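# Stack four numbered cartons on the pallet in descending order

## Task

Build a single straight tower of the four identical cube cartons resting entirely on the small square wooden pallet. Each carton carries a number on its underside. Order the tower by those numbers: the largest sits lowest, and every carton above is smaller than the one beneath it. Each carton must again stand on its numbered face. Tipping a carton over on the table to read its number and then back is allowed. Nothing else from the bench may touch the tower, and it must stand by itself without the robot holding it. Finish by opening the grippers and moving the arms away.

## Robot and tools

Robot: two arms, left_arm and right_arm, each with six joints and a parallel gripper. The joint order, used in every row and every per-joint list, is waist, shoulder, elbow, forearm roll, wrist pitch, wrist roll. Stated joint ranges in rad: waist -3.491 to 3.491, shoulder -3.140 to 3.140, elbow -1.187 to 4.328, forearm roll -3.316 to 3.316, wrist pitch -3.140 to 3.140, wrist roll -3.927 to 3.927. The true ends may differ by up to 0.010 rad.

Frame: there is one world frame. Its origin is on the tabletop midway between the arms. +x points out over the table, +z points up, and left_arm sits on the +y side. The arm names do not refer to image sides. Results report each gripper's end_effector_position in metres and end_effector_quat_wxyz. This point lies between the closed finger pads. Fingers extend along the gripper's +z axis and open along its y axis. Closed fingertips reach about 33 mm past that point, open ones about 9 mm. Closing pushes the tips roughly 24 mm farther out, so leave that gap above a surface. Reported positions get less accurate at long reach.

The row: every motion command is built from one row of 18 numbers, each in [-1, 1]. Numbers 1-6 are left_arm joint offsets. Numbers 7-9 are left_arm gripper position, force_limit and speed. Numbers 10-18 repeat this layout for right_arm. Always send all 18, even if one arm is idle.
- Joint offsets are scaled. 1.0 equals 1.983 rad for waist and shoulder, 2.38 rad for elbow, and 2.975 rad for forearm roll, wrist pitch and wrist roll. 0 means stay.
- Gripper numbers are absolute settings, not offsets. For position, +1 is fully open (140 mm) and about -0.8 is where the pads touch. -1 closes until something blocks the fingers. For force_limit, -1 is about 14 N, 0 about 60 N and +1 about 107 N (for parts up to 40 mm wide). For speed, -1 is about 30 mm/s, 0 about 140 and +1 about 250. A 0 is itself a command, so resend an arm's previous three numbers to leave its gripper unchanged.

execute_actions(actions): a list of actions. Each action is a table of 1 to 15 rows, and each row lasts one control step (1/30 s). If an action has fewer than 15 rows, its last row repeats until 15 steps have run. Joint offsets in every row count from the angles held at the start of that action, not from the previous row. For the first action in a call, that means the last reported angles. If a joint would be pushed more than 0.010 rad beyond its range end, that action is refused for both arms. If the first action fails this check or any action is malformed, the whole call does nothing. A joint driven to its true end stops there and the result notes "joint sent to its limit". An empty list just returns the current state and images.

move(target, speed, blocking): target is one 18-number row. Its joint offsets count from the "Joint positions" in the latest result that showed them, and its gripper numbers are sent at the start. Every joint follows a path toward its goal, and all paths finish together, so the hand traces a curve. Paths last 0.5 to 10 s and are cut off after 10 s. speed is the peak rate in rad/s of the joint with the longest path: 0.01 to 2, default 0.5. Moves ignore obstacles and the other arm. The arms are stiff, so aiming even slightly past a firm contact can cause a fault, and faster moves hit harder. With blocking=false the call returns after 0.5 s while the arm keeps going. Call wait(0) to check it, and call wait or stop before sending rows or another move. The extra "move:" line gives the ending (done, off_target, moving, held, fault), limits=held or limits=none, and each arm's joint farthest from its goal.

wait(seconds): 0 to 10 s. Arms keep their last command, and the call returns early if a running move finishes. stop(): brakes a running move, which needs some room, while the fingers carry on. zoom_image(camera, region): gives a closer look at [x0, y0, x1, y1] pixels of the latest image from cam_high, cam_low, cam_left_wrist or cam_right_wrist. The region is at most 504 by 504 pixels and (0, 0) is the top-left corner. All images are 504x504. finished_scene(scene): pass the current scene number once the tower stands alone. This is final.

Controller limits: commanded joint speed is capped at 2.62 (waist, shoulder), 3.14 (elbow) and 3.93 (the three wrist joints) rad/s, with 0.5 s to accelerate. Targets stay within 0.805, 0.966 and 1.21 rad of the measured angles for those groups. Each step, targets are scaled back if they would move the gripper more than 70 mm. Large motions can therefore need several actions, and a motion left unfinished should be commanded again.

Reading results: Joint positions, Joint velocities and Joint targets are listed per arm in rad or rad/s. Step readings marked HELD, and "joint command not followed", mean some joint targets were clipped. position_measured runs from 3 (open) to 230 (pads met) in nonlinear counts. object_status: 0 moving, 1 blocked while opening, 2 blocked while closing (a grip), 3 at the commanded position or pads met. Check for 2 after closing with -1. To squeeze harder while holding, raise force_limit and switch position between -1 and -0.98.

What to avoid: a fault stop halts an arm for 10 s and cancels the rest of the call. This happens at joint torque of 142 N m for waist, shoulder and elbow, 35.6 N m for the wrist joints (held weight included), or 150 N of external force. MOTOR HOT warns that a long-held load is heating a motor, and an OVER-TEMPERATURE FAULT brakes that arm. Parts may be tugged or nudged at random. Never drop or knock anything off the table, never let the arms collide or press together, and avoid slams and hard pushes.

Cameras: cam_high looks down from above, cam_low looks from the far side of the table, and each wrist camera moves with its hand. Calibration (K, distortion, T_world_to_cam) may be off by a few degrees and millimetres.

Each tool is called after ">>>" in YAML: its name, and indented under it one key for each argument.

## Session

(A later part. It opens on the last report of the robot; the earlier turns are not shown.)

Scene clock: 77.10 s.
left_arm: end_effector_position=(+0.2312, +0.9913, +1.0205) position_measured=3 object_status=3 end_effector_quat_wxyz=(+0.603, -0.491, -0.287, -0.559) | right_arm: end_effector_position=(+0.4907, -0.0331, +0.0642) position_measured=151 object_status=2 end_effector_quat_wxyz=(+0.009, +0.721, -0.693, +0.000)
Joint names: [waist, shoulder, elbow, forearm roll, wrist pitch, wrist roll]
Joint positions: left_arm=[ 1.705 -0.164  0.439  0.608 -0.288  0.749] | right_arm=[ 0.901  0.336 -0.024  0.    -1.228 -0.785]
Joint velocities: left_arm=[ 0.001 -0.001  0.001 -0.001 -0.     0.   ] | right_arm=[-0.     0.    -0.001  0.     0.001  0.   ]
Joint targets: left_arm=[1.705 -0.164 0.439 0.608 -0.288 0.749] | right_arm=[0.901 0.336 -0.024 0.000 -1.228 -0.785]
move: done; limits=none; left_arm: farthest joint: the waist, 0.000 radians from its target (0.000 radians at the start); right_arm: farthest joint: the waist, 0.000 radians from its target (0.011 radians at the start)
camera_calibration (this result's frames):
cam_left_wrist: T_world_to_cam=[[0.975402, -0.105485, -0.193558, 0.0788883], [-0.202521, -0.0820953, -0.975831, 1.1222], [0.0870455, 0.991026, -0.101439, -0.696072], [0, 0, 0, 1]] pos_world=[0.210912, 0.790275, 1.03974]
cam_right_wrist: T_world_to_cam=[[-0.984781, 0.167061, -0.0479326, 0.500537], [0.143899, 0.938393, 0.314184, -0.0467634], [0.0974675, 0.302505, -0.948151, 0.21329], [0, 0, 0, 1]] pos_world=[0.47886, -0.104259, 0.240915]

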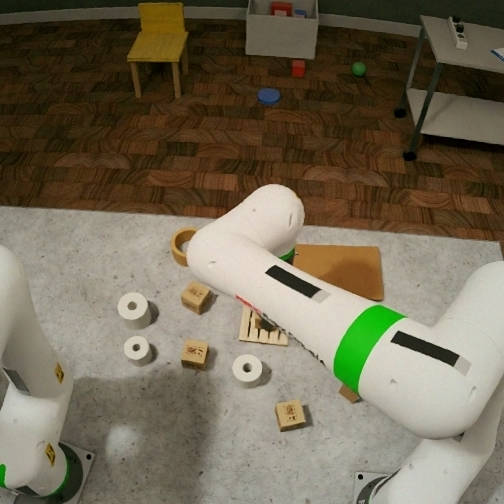

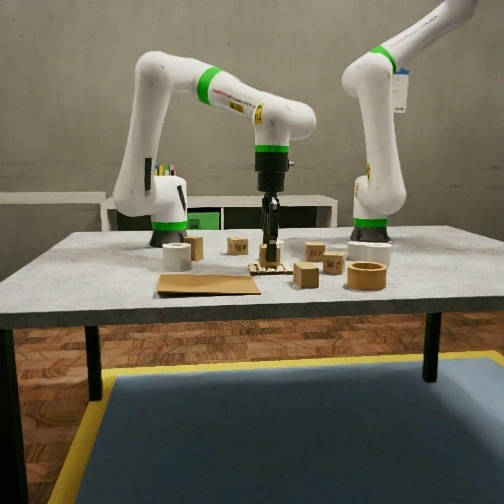

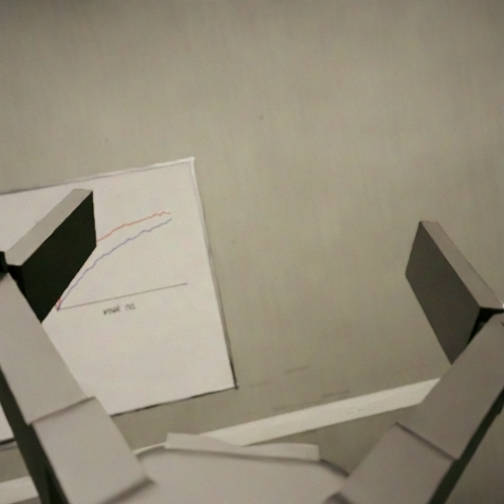

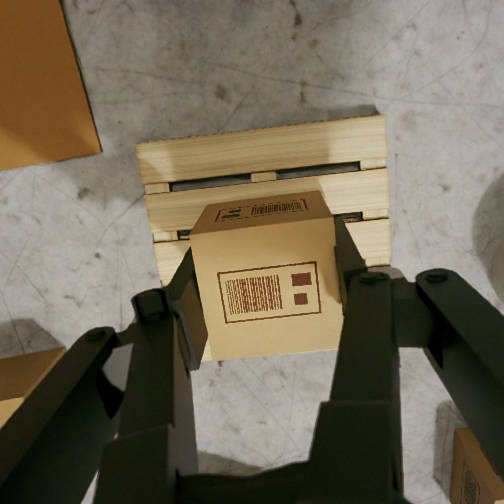

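>>> execute_actions:
  actions:
    - [[0,0,0,0,0,0,1,0,0,0,0,0,0,0,0,0.3,0,-0.3]]
    - [[0,0,0,0,0,0,1,0,0,0,0,0,0,0,0,0.3,0,-0.3]]

>>> move:
  target: [0,0,0,0,0,0,1,0,0,0,-0.0276,0.0573,0,-0.0642,0,0.3,0,0.3]
  speed: 0.4

>>> move:
  target: [0,0,0,0,0,0,1,0,0,0.1721,0.0385,0.0418,0,-0.0078,-0.1312,0.3,0,0.3]
  speed: 0.7

>>> move:
  target: [0,0,0,0,0,0,1,0,0,0,0.0272,-0.0744,0,0.0776,0,0.3,0,0.3]
  speed: 0.4

>>> execute_actions:
  actions:
    - [[0,0,0,0,0,0,1,0,0,0,0,0,0,0,0,-1,0,0.3]]
    - [[0,0,0,0,0,0,1,0,0,0,0,0,0,0,0,-1,0,0.3]]

>>> move:
  target: [0,0,0,0,0,0,1,0,0,0,-0.0272,0.0744,0,-0.0776,0,-1,0,0.3]
  speed: 0.4

>>> move:
  target: [0,0,0,0,0,0,1,0,0,-0.1721,-0.0385,-0.0418,0,0.0078,0.1312,-1,0,0.3]
  speed: 0.7

>>> move:
  target: [0,0,0,0,0,0,1,0,0,0,0.0075,-0.022,0,0.0226,0,-1,0,0.3]
  speed: 0.2

>>> zoom_image:
  camera: "cam_low"
  region: [210,190,330,280]

Scene clock: 80.00 s.
left_arm: end_effector_position=(+0.2312, +0.9913, +1.0205) position_measured=3 object_status=3 end_effector_quat_wxyz=(+0.603, -0.491, -0.287, -0.559) | right_arm: end_effector_position=(+0.4907, -0.0331, +0.0641) position_measured=91 object_status=3 end_effector_quat_wxyz=(+0.009, +0.721, -0.693, +0.000)
Joint names: [waist, shoulder, elbow, forearm roll, wrist pitch, wrist roll]
Joint positions: left_arm=[ 1.705 -0.164  0.439  0.608 -0.288  0.749] | right_arm=[ 0.901  0.336 -0.024  0.    -1.228 -0.785]
Joint velocities: left_arm=[ 0.     0.001 -0.     0.     0.     0.002] | right_arm=[ 0.001 -0.001 -0.    -0.001  0.     0.   ]
Joint targets: left_arm=[1.705 -0.164 0.439 0.608 -0.288 0.749] | right_arm=[0.901 0.336 -0.024 0.000 -1.228 -0.785]
Step readings (joint positions; steps 1 to 15: 1st action; 16 to 30: 2nd action):
0: left_arm=[1.705 -0.164 0.439 0.608 -0.288 0.749] | right_arm=[0.901 0.336 -0.024 0.000 -1.228 -0.785]
1: left_arm=[1.705 -0.164 0.439 0.608 -0.288 0.749] | right_arm=[0.901 0.336 -0.024 0.000 -1.228 -0.785]
2: left_arm=[1.705 -0.164 0.439 0.608 -0.288 0.749] | right_arm=[0.901 0.336 -0.024 0.000 -1.228 -0.785]
4: left_arm=[1.705 -0.164 0.439 0.608 -0.288 0.749] | right_arm=[0.901 0.336 -0.024 0.000 -1.228 -0.785]
8: left_arm=[1.705 -0.164 0.439 0.608 -0.288 0.749] | right_arm=[0.901 0.336 -0.024 0.000 -1.228 -0.785]
15: left_arm=[1.705 -0.164 0.439 0.608 -0.288 0.749] | right_arm=[0.901 0.336 -0.024 0.000 -1.228 -0.785]
16: left_arm=[1.705 -0.164 0.439 0.608 -0.288 0.749] | right_arm=[0.901 0.336 -0.024 0.000 -1.228 -0.785]
17: left_arm=[1.705 -0.164 0.439 0.608 -0.288 0.749] | right_arm=[0.901 0.336 -0.024 0.000 -1.228 -0.785]
19: left_arm=[1.705 -0.164 0.439 0.608 -0.288 0.749] | right_arm=[0.901 0.336 -0.024 0.000 -1.228 -0.785]
23: left_arm=[1.705 -0.164 0.439 0.608 -0.288 0.749] | right_arm=[0.901 0.336 -0.024 0.000 -1.228 -0.785]
30: Joint positions above
camera_calibration (this result's frames):
cam_left_wrist: T_world_to_cam=[[0.975402, -0.105485, -0.193558, 0.0788881], [-0.202521, -0.0820953, -0.975831, 1.1222], [0.0870453, 0.991026, -0.101439, -0.696072], [0, 0, 0, 1]] pos_world=[0.210912, 0.790275, 1.03974]
cam_right_wrist: T_world_to_cam=[[-0.984781, 0.167061, -0.0479197, 0.500533], [0.143905, 0.938398, 0.314165, -0.0467411], [0.0974525, 0.302488, -0.948158, 0.213253], [0, 0, 0, 1]] pos_world=[0.478859, -0.104264, 0.240867]

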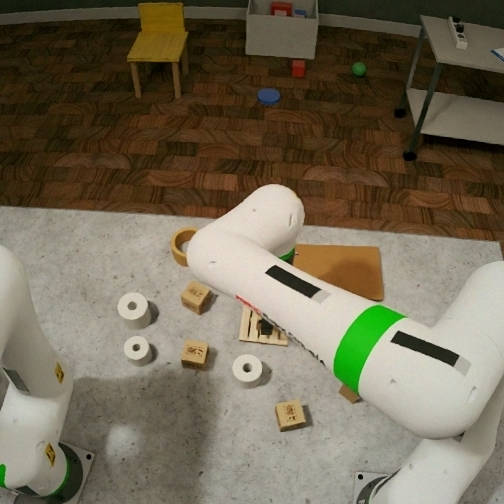

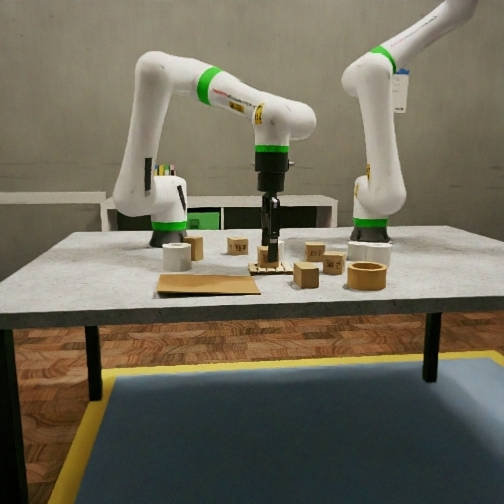

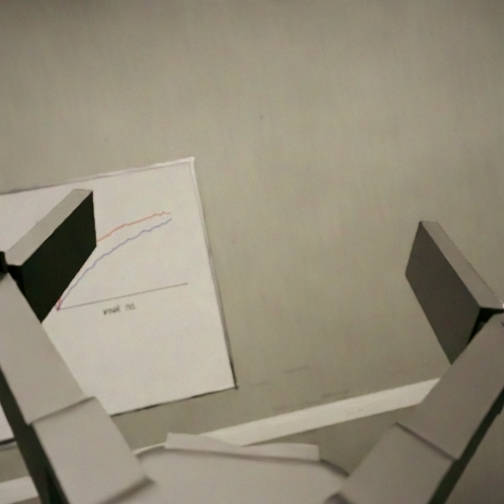

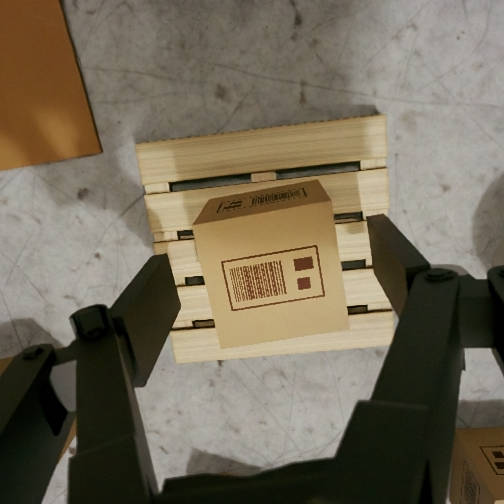

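Scene clock: 80.97 s.
left_arm: end_effector_position=(+0.2312, +0.9913, +1.0205) position_measured=3 object_status=3 end_effector_quat_wxyz=(+0.603, -0.491, -0.287, -0.559) | right_arm: end_effector_position=(+0.4908, -0.0330, +0.1501) position_measured=91 object_status=3 end_effector_quat_wxyz=(+0.009, +0.721, -0.693, +0.000)
Joint names: [waist, shoulder, elbow, forearm roll, wrist pitch, wrist roll]
Joint positions: left_arm=[ 1.705 -0.164  0.439  0.608 -0.288  0.749] | right_arm=[ 0.901  0.281  0.112  0.    -1.419 -0.785]
Joint velocities: left_arm=[-0.    -0.001 -0.001 -0.002 -0.     0.001] | right_arm=[ 0.001 -0.     0.001  0.    -0.001 -0.   ]
Joint targets: left_arm=[1.705 -0.164 0.439 0.608 -0.288 0.749] | right_arm=[0.901 0.281 0.112 0.000 -1.419 -0.785]
move: done; limits=none; left_arm: farthest joint: the waist, 0.000 radians from its target (0.000 radians at the start); right_arm: farthest joint: the waist, 0.000 radians from its target (0.000 radians at the start)
camera_calibration (this result's frames):
cam_left_wrist: T_world_to_cam=[[0.975401, -0.105485, -0.193558, 0.0788884], [-0.202522, -0.0820954, -0.975831, 1.1222], [0.0870454, 0.991026, -0.101439, -0.696072], [0, 0, 0, 1]] pos_world=[0.210912, 0.790275, 1.03974]
cam_right_wrist: T_world_to_cam=[[-0.984768, 0.16712, -0.0479849, 0.504723], [0.143935, 0.938371, 0.314232, -0.0738607], [0.0975422, 0.302539, -0.948133, 0.294687], [0, 0, 0, 1]] pos_world=[0.478922, -0.104195, 0.326831]

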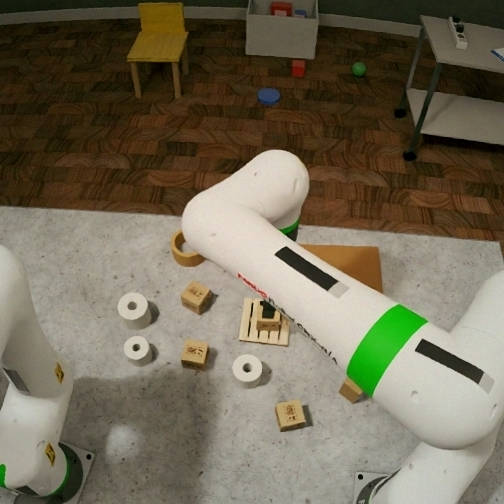

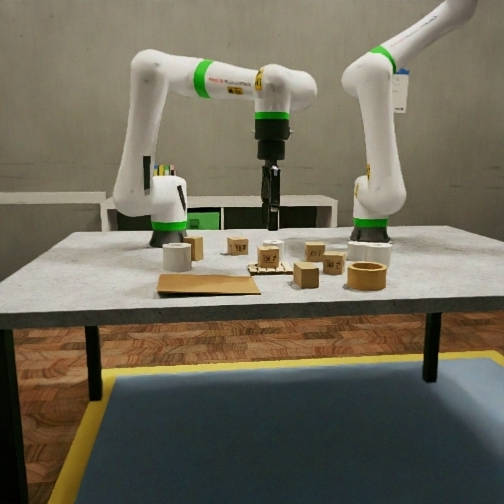

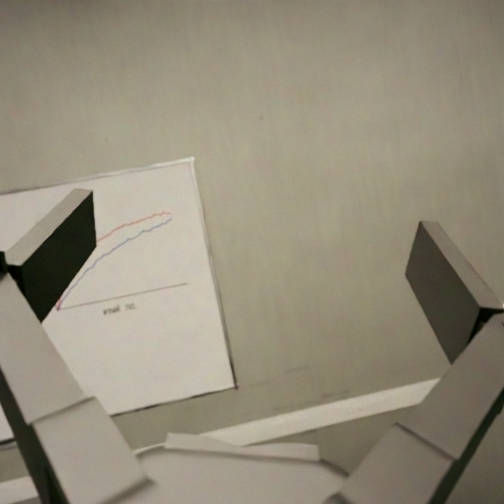

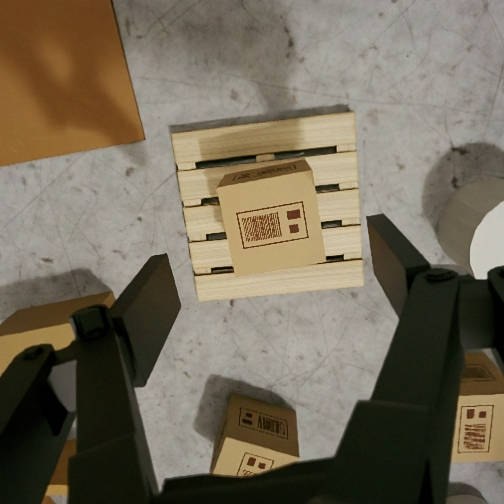

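Scene clock: 82.07 s.
left_arm: end_effector_position=(+0.2312, +0.9913, +1.0205) position_measured=3 object_status=3 end_effector_quat_wxyz=(+0.603, -0.491, -0.287, -0.559) | right_arm: end_effector_position=(+0.3757, +0.1310, +0.1501) position_measured=91 object_status=3 end_effector_quat_wxyz=(+0.008, +0.704, -0.710, +0.003)
Joint names: [waist, shoulder, elbow, forearm roll, wrist pitch, wrist roll]
Joint positions: left_arm=[ 1.705 -0.164  0.439  0.608 -0.288  0.749] | right_arm=[ 1.242  0.358  0.211  0.    -1.442 -1.175]
Joint velocities: left_arm=[ 0.001  0.001  0.    -0.001  0.     0.001] | right_arm=[ 0.002  0.001  0.    -0.001  0.    -0.001]
Joint targets: left_arm=[1.705 -0.164 0.439 0.608 -0.288 0.749] | right_arm=[1.242 0.358 0.211 0.000 -1.442 -1.175]
move: done; limits=none; left_arm: farthest joint: the waist, 0.000 radians from its target (0.000 radians at the start); right_arm: farthest joint: the waist, 0.000 radians from its target (0.342 radians at the start)
camera_calibration (this result's frames):
cam_left_wrist: T_world_to_cam=[[0.975402, -0.105485, -0.193558, 0.0788883], [-0.202521, -0.0820953, -0.975831, 1.1222], [0.0870455, 0.991026, -0.101439, -0.696072], [0, 0, 0, 1]] pos_world=[0.210912, 0.790275, 1.03974]
cam_right_wrist: T_world_to_cam=[[-0.975126, 0.214935, -0.0541569, 0.35503], [0.187972, 0.931365, 0.311811, -0.226445], [0.117459, 0.293875, -0.9486, 0.250017], [0, 0, 0, 1]] pos_world=[0.359398, 0.0611206, 0.327001]

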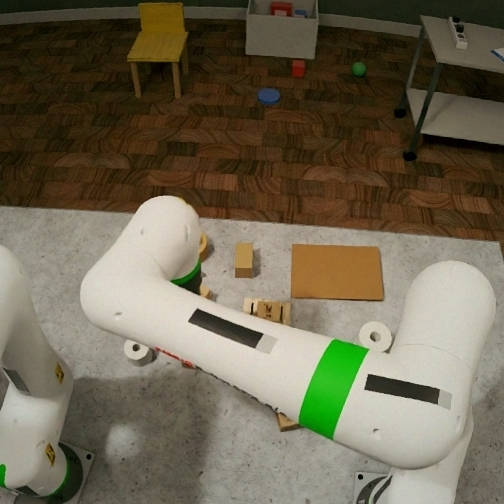

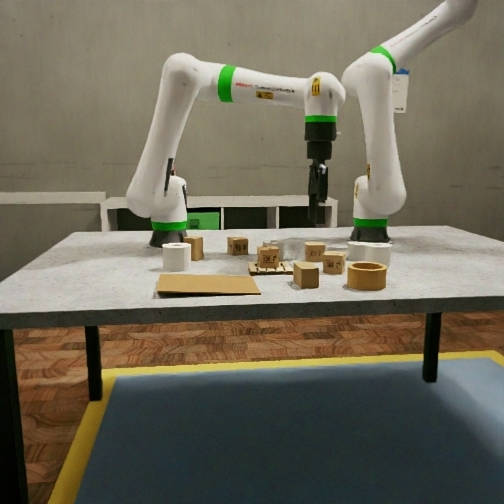

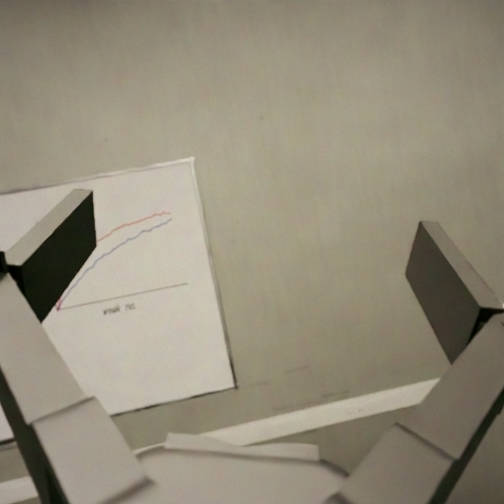

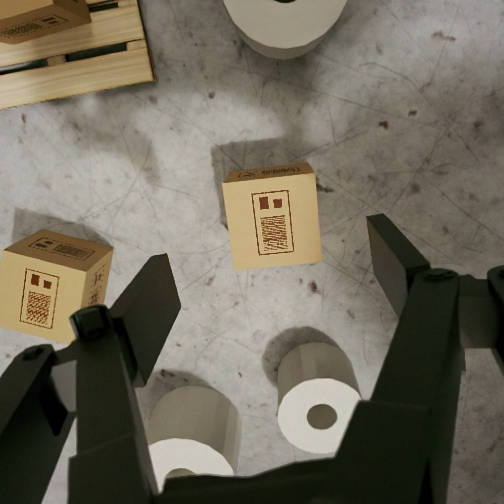

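Scene clock: 83.13 s.
left_arm: end_effector_position=(+0.2312, +0.9913, +1.0205) position_measured=3 object_status=3 end_effector_quat_wxyz=(+0.603, -0.491, -0.287, -0.559) | right_arm: end_effector_position=(+0.3737, +0.1262, +0.0461) position_measured=91 object_status=3 end_effector_quat_wxyz=(+0.008, +0.704, -0.710, +0.003)
Joint names: [waist, shoulder, elbow, forearm roll, wrist pitch, wrist roll]
Joint positions: left_arm=[ 1.705 -0.164  0.439  0.608 -0.288  0.749] | right_arm=[ 1.242  0.411  0.034  0.    -1.211 -1.175]
Joint velocities: left_arm=[ 0.     0.     0.    -0.    -0.     0.001] | right_arm=[-0.    -0.    -0.001  0.     0.001 -0.   ]
Joint targets: left_arm=[1.705 -0.164 0.439 0.608 -0.288 0.749] | right_arm=[1.242 0.411 0.034 0.000 -1.211 -1.175]
move: done; limits=none; left_arm: farthest joint: the waist, 0.000 radians from its target (0.000 radians at the start); right_arm: farthest joint: the shoulder, 0.001 radians from its target (0.054 radians at the start)
camera_calibration (this result's frames):
cam_left_wrist: T_world_to_cam=[[0.975402, -0.105485, -0.193558, 0.0788883], [-0.202522, -0.0820952, -0.975831, 1.1222], [0.0870454, 0.991026, -0.101439, -0.696072], [0, 0, 0, 1]] pos_world=[0.210912, 0.790275, 1.03974]
cam_right_wrist: T_world_to_cam=[[-0.97515, 0.214835, -0.0541139, 0.348427], [0.187904, 0.931419, 0.311689, -0.189201], [0.117364, 0.293775, -0.948642, 0.153045], [0, 0, 0, 1]] pos_world=[0.357358, 0.0564107, 0.223011]

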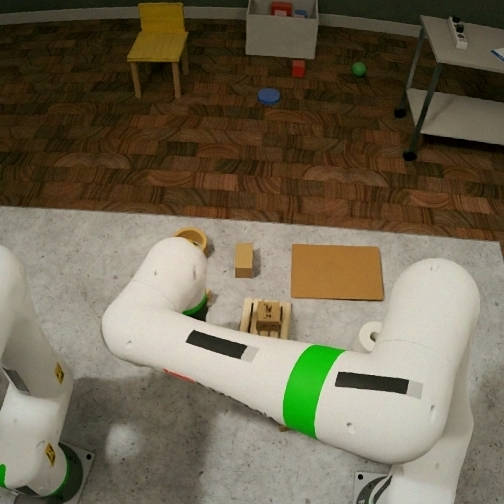

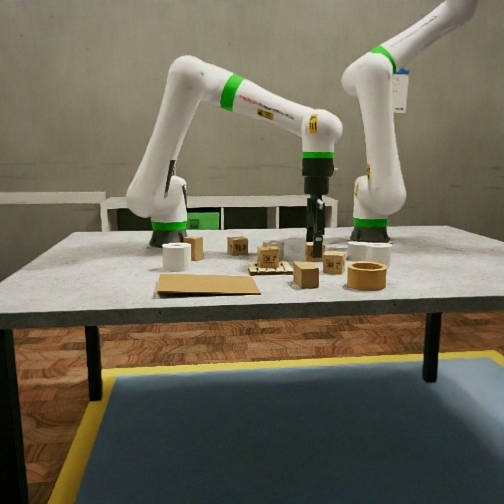

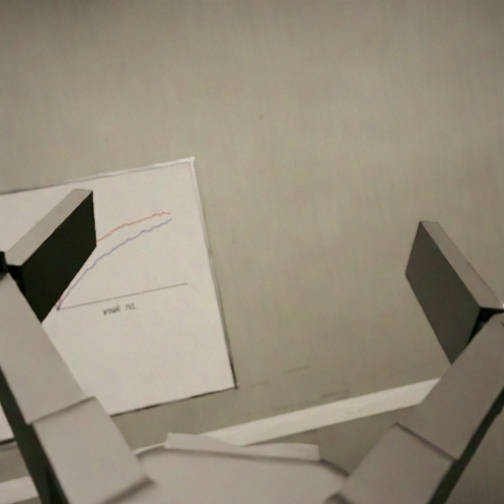

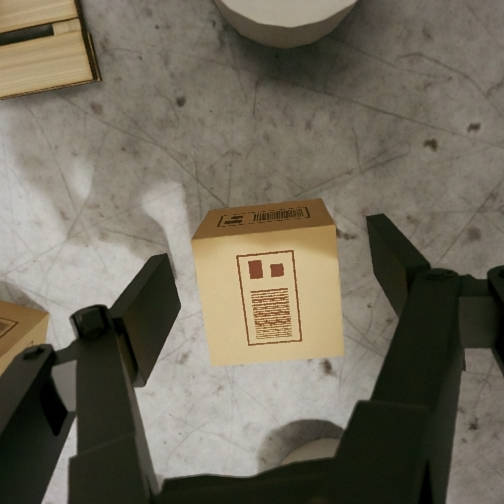

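Scene clock: 84.13 s.
left_arm: end_effector_position=(+0.2312, +0.9913, +1.0205) position_measured=3 object_status=3 end_effector_quat_wxyz=(+0.603, -0.491, -0.287, -0.559) | right_arm: end_effector_position=(+0.3737, +0.1262, +0.0461) position_measured=151 object_status=2 end_effector_quat_wxyz=(+0.008, +0.704, -0.710, +0.003)
Joint names: [waist, shoulder, elbow, forearm roll, wrist pitch, wrist roll]
Joint positions: left_arm=[ 1.705 -0.164  0.439  0.608 -0.288  0.749] | right_arm=[ 1.242  0.411  0.034  0.    -1.211 -1.175]
Joint velocities: left_arm=[-0.001 -0.002 -0.002 -0.001  0.     0.   ] | right_arm=[ 0.     0.    -0.     0.     0.    -0.001]
Joint targets: left_arm=[1.705 -0.164 0.439 0.608 -0.288 0.749] | right_arm=[1.242 0.411 0.034 0.000 -1.211 -1.175]
Step readings (joint positions; steps 1 to 15: 1st action; 16 to 30: 2nd action):
0: left_arm=[1.705 -0.164 0.439 0.608 -0.288 0.749] | right_arm=[1.242 0.411 0.034 0.000 -1.211 -1.175]
1: left_arm=[1.705 -0.164 0.439 0.608 -0.288 0.749] | right_arm=[1.242 0.411 0.034 0.000 -1.211 -1.175]
2: left_arm=[1.705 -0.164 0.439 0.608 -0.288 0.749] | right_arm=[1.242 0.411 0.034 0.000 -1.211 -1.175]
4: left_arm=[1.705 -0.164 0.439 0.608 -0.288 0.749] | right_arm=[1.242 0.411 0.034 0.000 -1.211 -1.175]
8: left_arm=[1.705 -0.164 0.439 0.608 -0.288 0.749] | right_arm=[1.242 0.411 0.034 0.000 -1.211 -1.175]
15: left_arm=[1.705 -0.164 0.439 0.608 -0.288 0.749] | right_arm=[1.242 0.411 0.034 0.000 -1.211 -1.175]
16: left_arm=[1.705 -0.164 0.439 0.608 -0.288 0.749] | right_arm=[1.242 0.411 0.034 0.000 -1.211 -1.175]
17: left_arm=[1.705 -0.164 0.439 0.608 -0.288 0.749] | right_arm=[1.242 0.411 0.034 0.000 -1.211 -1.175]
19: left_arm=[1.705 -0.164 0.439 0.608 -0.288 0.749] | right_arm=[1.242 0.411 0.034 0.000 -1.211 -1.175]
23: left_arm=[1.705 -0.164 0.439 0.608 -0.288 0.749] | right_arm=[1.242 0.411 0.034 0.000 -1.211 -1.175]
30: Joint positions above
camera_calibration (this result's frames):
cam_left_wrist: T_world_to_cam=[[0.975402, -0.105485, -0.193558, 0.0788882], [-0.202522, -0.0820952, -0.975831, 1.1222], [0.0870454, 0.991026, -0.101439, -0.696072], [0, 0, 0, 1]] pos_world=[0.210912, 0.790275, 1.03974]
cam_right_wrist: T_world_to_cam=[[-0.975152, 0.214828, -0.0541127, 0.348427], [0.187898, 0.931422, 0.311683, -0.189192], [0.11736, 0.293771, -0.948644, 0.153034], [0, 0, 0, 1]] pos_world=[0.357358, 0.0564088, 0.222997]

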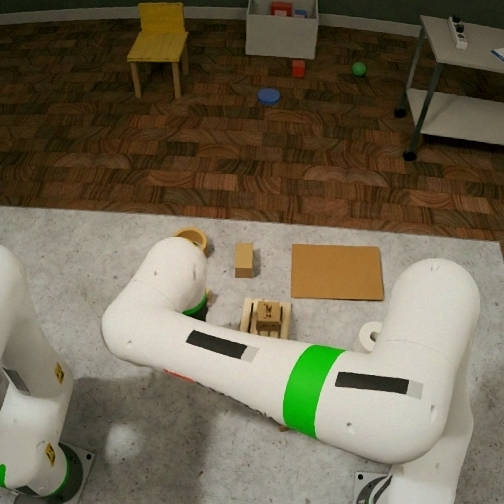

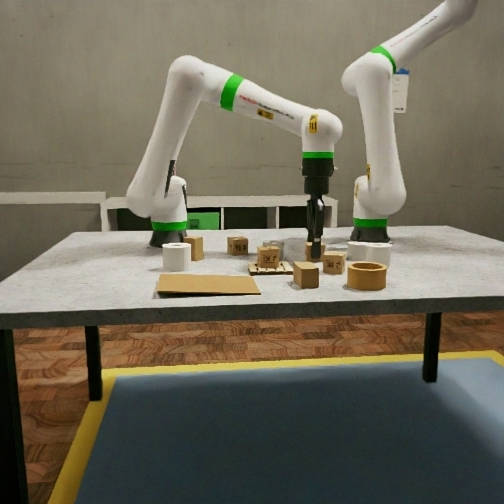

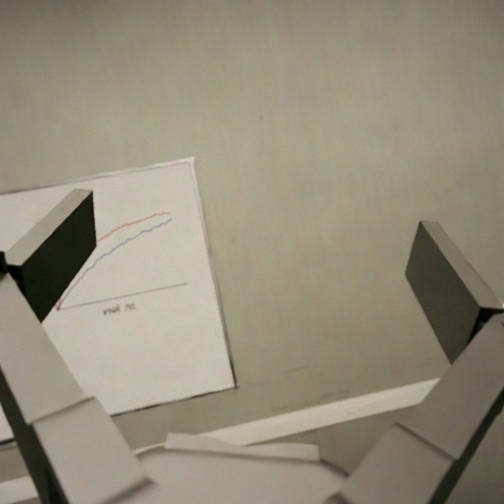

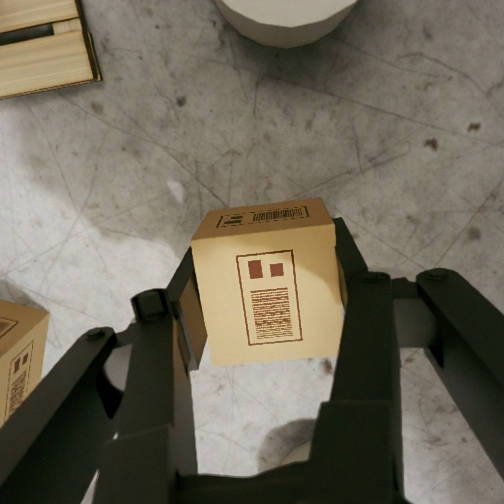

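Scene clock: 85.20 s.
left_arm: end_effector_position=(+0.2312, +0.9913, +1.0205) position_measured=3 object_status=3 end_effector_quat_wxyz=(+0.603, -0.491, -0.287, -0.559) | right_arm: end_effector_position=(+0.3757, +0.1310, +0.1501) position_measured=151 object_status=2 end_effector_quat_wxyz=(+0.008, +0.704, -0.710, +0.003)
Joint names: [waist, shoulder, elbow, forearm roll, wrist pitch, wrist roll]
Joint positions: left_arm=[ 1.705 -0.164  0.439  0.608 -0.288  0.749] | right_arm=[ 1.242  0.358  0.211  0.    -1.442 -1.175]
Joint velocities: left_arm=[-0.     0.001 -0.001  0.     0.     0.   ] | right_arm=[-0.001  0.     0.001  0.    -0.001  0.   ]
Joint targets: left_arm=[1.705 -0.164 0.439 0.608 -0.288 0.749] | right_arm=[1.242 0.357 0.212 0.000 -1.442 -1.175]
move: done; limits=none; left_arm: farthest joint: the waist, 0.000 radians from its target (0.000 radians at the start); right_arm: farthest joint: the waist, 0.000 radians from its target (0.000 radians at the start)
camera_calibration (this result's frames):
cam_left_wrist: T_world_to_cam=[[0.975402, -0.105485, -0.193558, 0.0788883], [-0.202522, -0.0820952, -0.975831, 1.1222], [0.0870455, 0.991026, -0.101439, -0.696072], [0, 0, 0, 1]] pos_world=[0.210912, 0.790275, 1.03974]
cam_right_wrist: T_world_to_cam=[[-0.975133, 0.214901, -0.0541557, 0.355014], [0.187941, 0.931373, 0.311805, -0.226438], [0.117447, 0.293873, -0.948602, 0.250005], [0, 0, 0, 1]] pos_world=[0.359381, 0.0611358, 0.326986]

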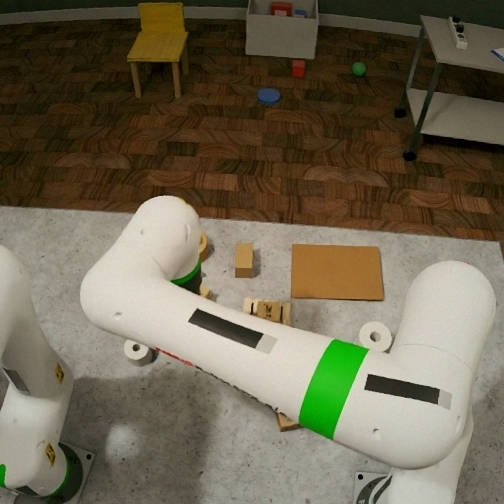

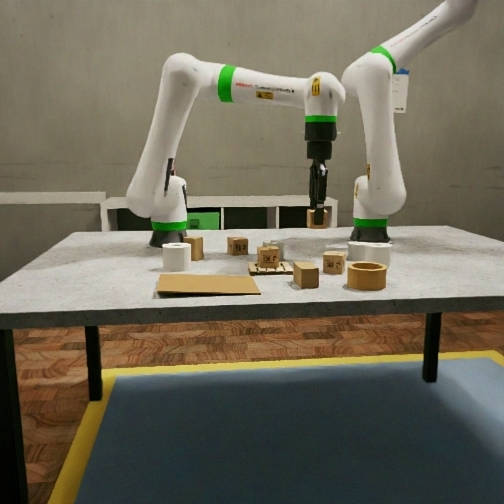

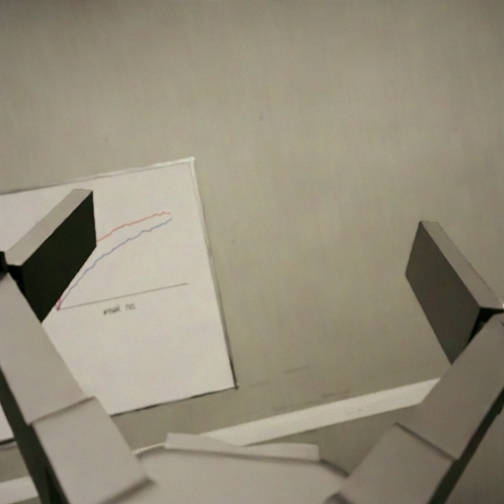

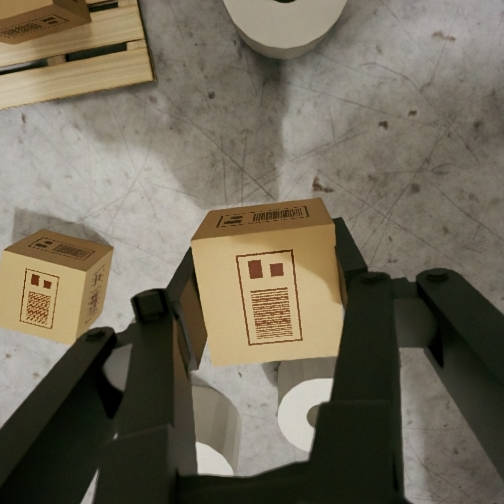

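Scene clock: 86.30 s.
left_arm: end_effector_position=(+0.2312, +0.9913, +1.0205) position_measured=3 object_status=3 end_effector_quat_wxyz=(+0.603, -0.491, -0.287, -0.559) | right_arm: end_effector_position=(+0.4908, -0.0330, +0.1501) position_measured=151 object_status=2 end_effector_quat_wxyz=(+0.009, +0.721, -0.693, +0.000)
Joint names: [waist, shoulder, elbow, forearm roll, wrist pitch, wrist roll]
Joint positions: left_arm=[ 1.705 -0.164  0.439  0.608 -0.288  0.749] | right_arm=[ 0.901  0.281  0.112  0.    -1.419 -0.785]
Joint velocities: left_arm=[-0.001  0.001  0.001 -0.    -0.    -0.002] | right_arm=[-0.001 -0.001 -0.     0.    -0.     0.001]
Joint targets: left_arm=[1.705 -0.164 0.439 0.608 -0.288 0.749] | right_arm=[0.901 0.281 0.112 0.000 -1.419 -0.785]
move: done; limits=none; left_arm: farthest joint: the waist, 0.000 radians from its target (0.000 radians at the start); right_arm: farthest joint: the waist, 0.000 radians from its target (0.341 radians at the start)
camera_calibration (this result's frames):
cam_left_wrist: T_world_to_cam=[[0.975402, -0.105485, -0.193558, 0.0788882], [-0.202521, -0.0820951, -0.975831, 1.1222], [0.0870453, 0.991026, -0.101439, -0.696072], [0, 0, 0, 1]] pos_world=[0.210912, 0.790275, 1.03974]
cam_right_wrist: T_world_to_cam=[[-0.984774, 0.167089, -0.0479816, 0.504709], [0.143906, 0.938377, 0.314227, -0.0738564], [0.0975288, 0.302538, -0.948134, 0.294675], [0, 0, 0, 1]] pos_world=[0.478913, -0.104176, 0.326816]

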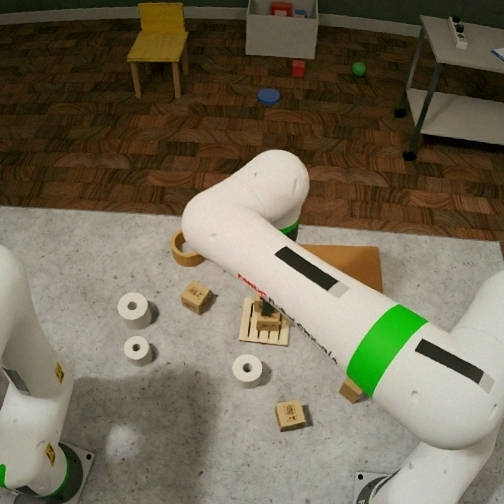

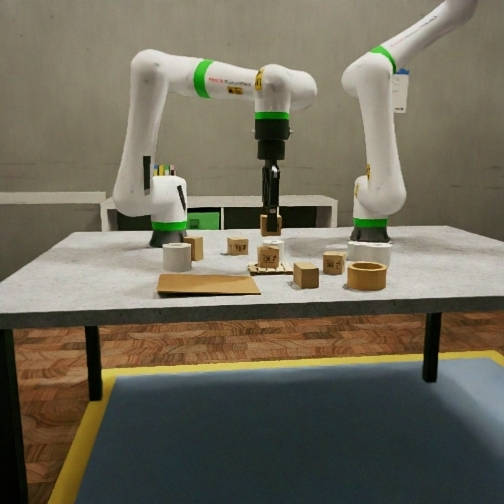

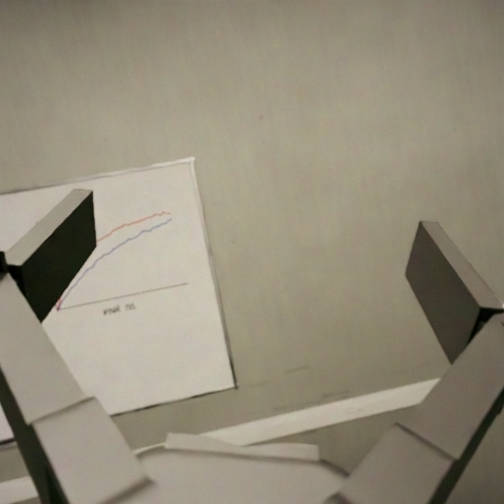

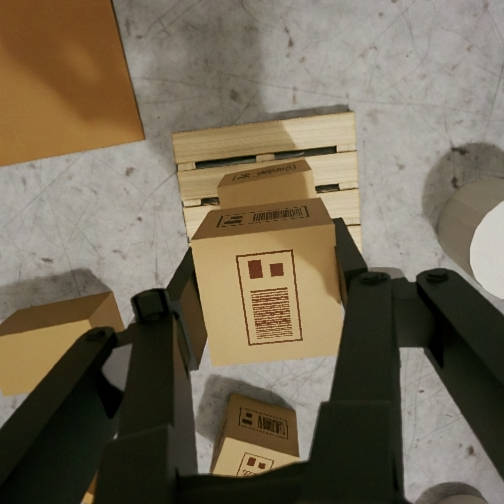

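Scene clock: 87.13 s.
left_arm: end_effector_position=(+0.2312, +0.9913, +1.0205) position_measured=3 object_status=3 end_effector_quat_wxyz=(+0.603, -0.491, -0.287, -0.559) | right_arm: end_effector_position=(+0.4908, -0.0330, +0.1201) position_measured=151 object_status=2 end_effector_quat_wxyz=(+0.009, +0.721, -0.693, +0.000)
Joint names: [waist, shoulder, elbow, forearm roll, wrist pitch, wrist roll]
Joint positions: left_arm=[ 1.705 -0.164  0.439  0.608 -0.288  0.749] | right_arm=[ 0.901  0.296  0.06   0.    -1.352 -0.785]
Joint velocities: left_arm=[-0.001 -0.    -0.    -0.     0.    -0.001] | right_arm=[-0.001  0.    -0.001  0.     0.001  0.   ]
Joint targets: left_arm=[1.705 -0.164 0.439 0.608 -0.288 0.749] | right_arm=[0.901 0.296 0.060 0.000 -1.351 -0.785]
move: done; limits=none; left_arm: farthest joint: the waist, 0.000 radians from its target (0.000 radians at the start); right_arm: farthest joint: the waist, 0.000 radians from its target (0.000 radians at the start)
camera_calibration (this result's frames):
cam_left_wrist: T_world_to_cam=[[0.975402, -0.105485, -0.193558, 0.0788883], [-0.202521, -0.0820953, -0.975831, 1.1222], [0.0870456, 0.991026, -0.101439, -0.696072], [0, 0, 0, 1]] pos_world=[0.210912, 0.790275, 1.03974]
cam_right_wrist: T_world_to_cam=[[-0.984775, 0.167077, -0.0479878, 0.503303], [0.143892, 0.938374, 0.314244, -0.0644339], [0.0975335, 0.302555, -0.948128, 0.266219], [0, 0, 0, 1]] pos_world=[0.478946, -0.104173, 0.29681]

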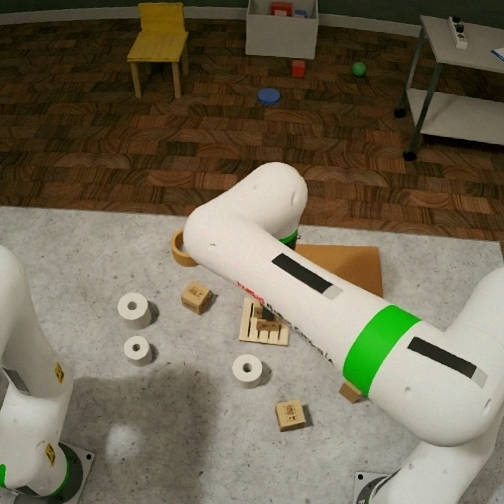

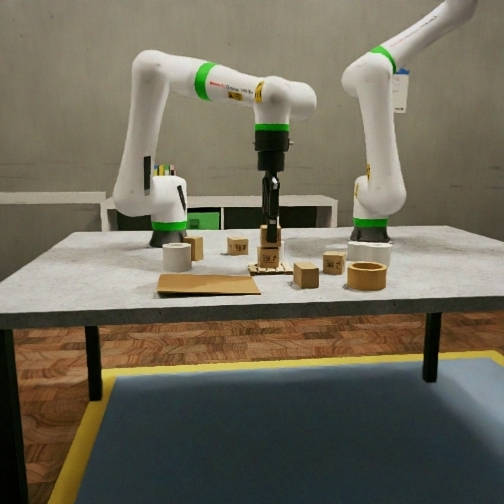

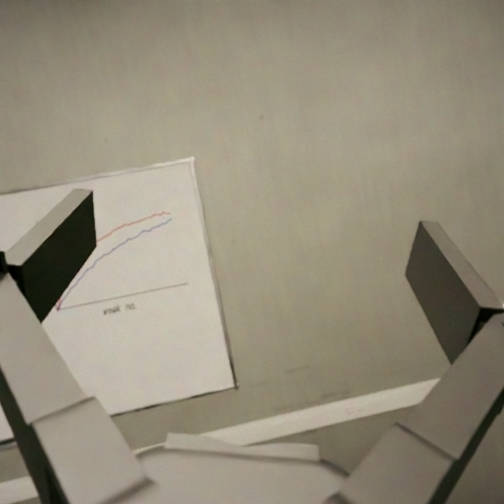

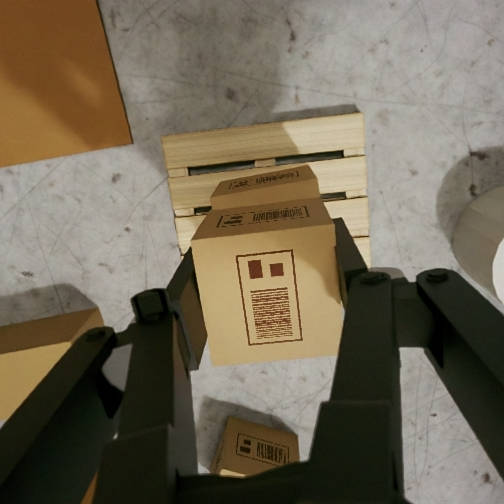

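Region (210, 190, 330, 280) of cam_low's 504x504 image, scaled by 4.200, with more detail than that image has; it fills the top 378 rows of this view, and the rest is white.

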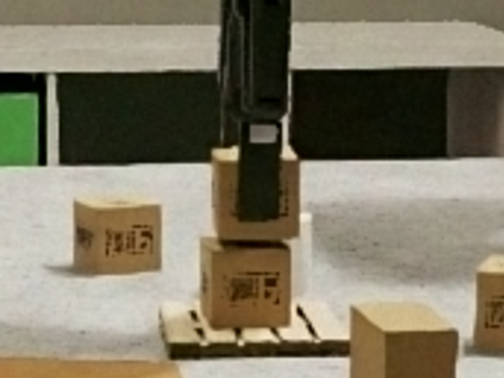

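>>> move:
  target: [0,0,0,0,0,0,1,0,0,-0.0046,-0.0071,-0.0075,0,0.0013,0.0367,-1,0,0.3]
  speed: 0.15

>>> zoom_image:
  camera: "cam_low"
  region: [210,190,330,280]

Scene clock: 89.03 s.
left_arm: end_effector_position=(+0.2312, +0.9913, +1.0205) position_measured=3 object_status=3 end_effector_quat_wxyz=(+0.603, -0.491, -0.287, -0.559) | right_arm: end_effector_position=(+0.4895, -0.0415, +0.1201) position_measured=151 object_status=2 end_effector_quat_wxyz=(+0.008, +0.755, -0.656, -0.000)
Joint names: [waist, shoulder, elbow, forearm roll, wrist pitch, wrist roll]
Joint positions: left_arm=[ 1.705 -0.164  0.439  0.608 -0.288  0.749] | right_arm=[ 0.892  0.282  0.042  0.    -1.348 -0.676]
Joint velocities: left_arm=[ 0.002 -0.001 -0.     0.     0.    -0.002] | right_arm=[-0.     0.    -0.    -0.001  0.     0.001]
Joint targets: left_arm=[1.705 -0.164 0.439 0.608 -0.288 0.749] | right_arm=[0.892 0.282 0.042 0.000 -1.348 -0.675]
move: done; limits=none; left_arm: farthest joint: the waist, 0.000 radians from its target (0.000 radians at the start); right_arm: farthest joint: the waist, 0.000 radians from its target (0.009 radians at the start)
camera_calibration (this result's frames):
cam_left_wrist: T_world_to_cam=[[0.975402, -0.105485, -0.193558, 0.0788883], [-0.202521, -0.0820952, -0.975831, 1.1222], [0.0870455, 0.991026, -0.101439, -0.696072], [0, 0, 0, 1]] pos_world=[0.210912, 0.790275, 1.03974]
cam_right_wrist: T_world_to_cam=[[-0.996598, 0.0680301, -0.0465301, 0.504951], [0.0499655, 0.947656, 0.315359, -0.0101089], [0.0655485, 0.311961, -0.947831, 0.28498], [0, 0, 0, 1]] pos_world=[0.485058, -0.113675, 0.296797]

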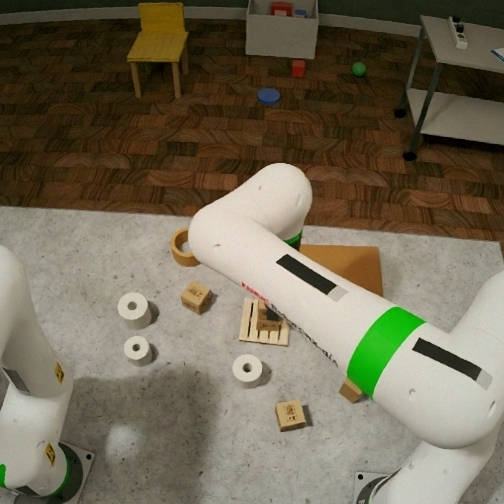

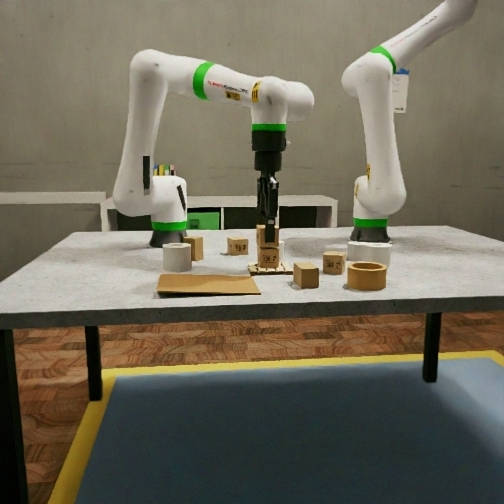

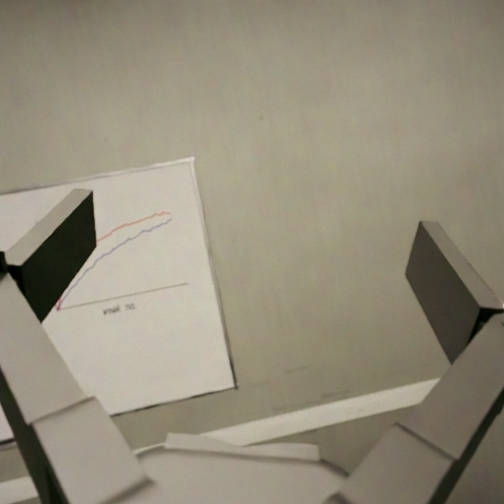

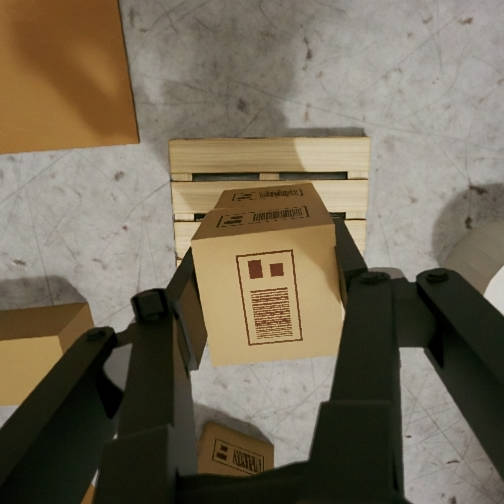

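Region (210, 190, 330, 280) of cam_low's 504x504 image, scaled by 4.200, with more detail than that image has; it fills the top 378 rows of this view, and the rest is white.

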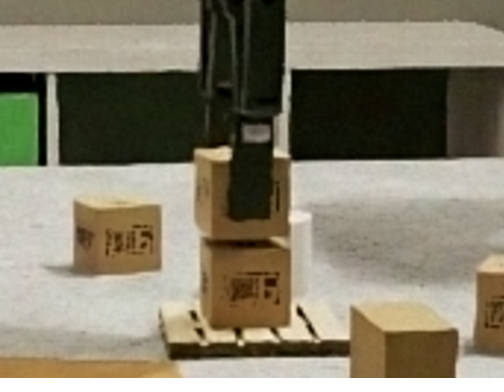

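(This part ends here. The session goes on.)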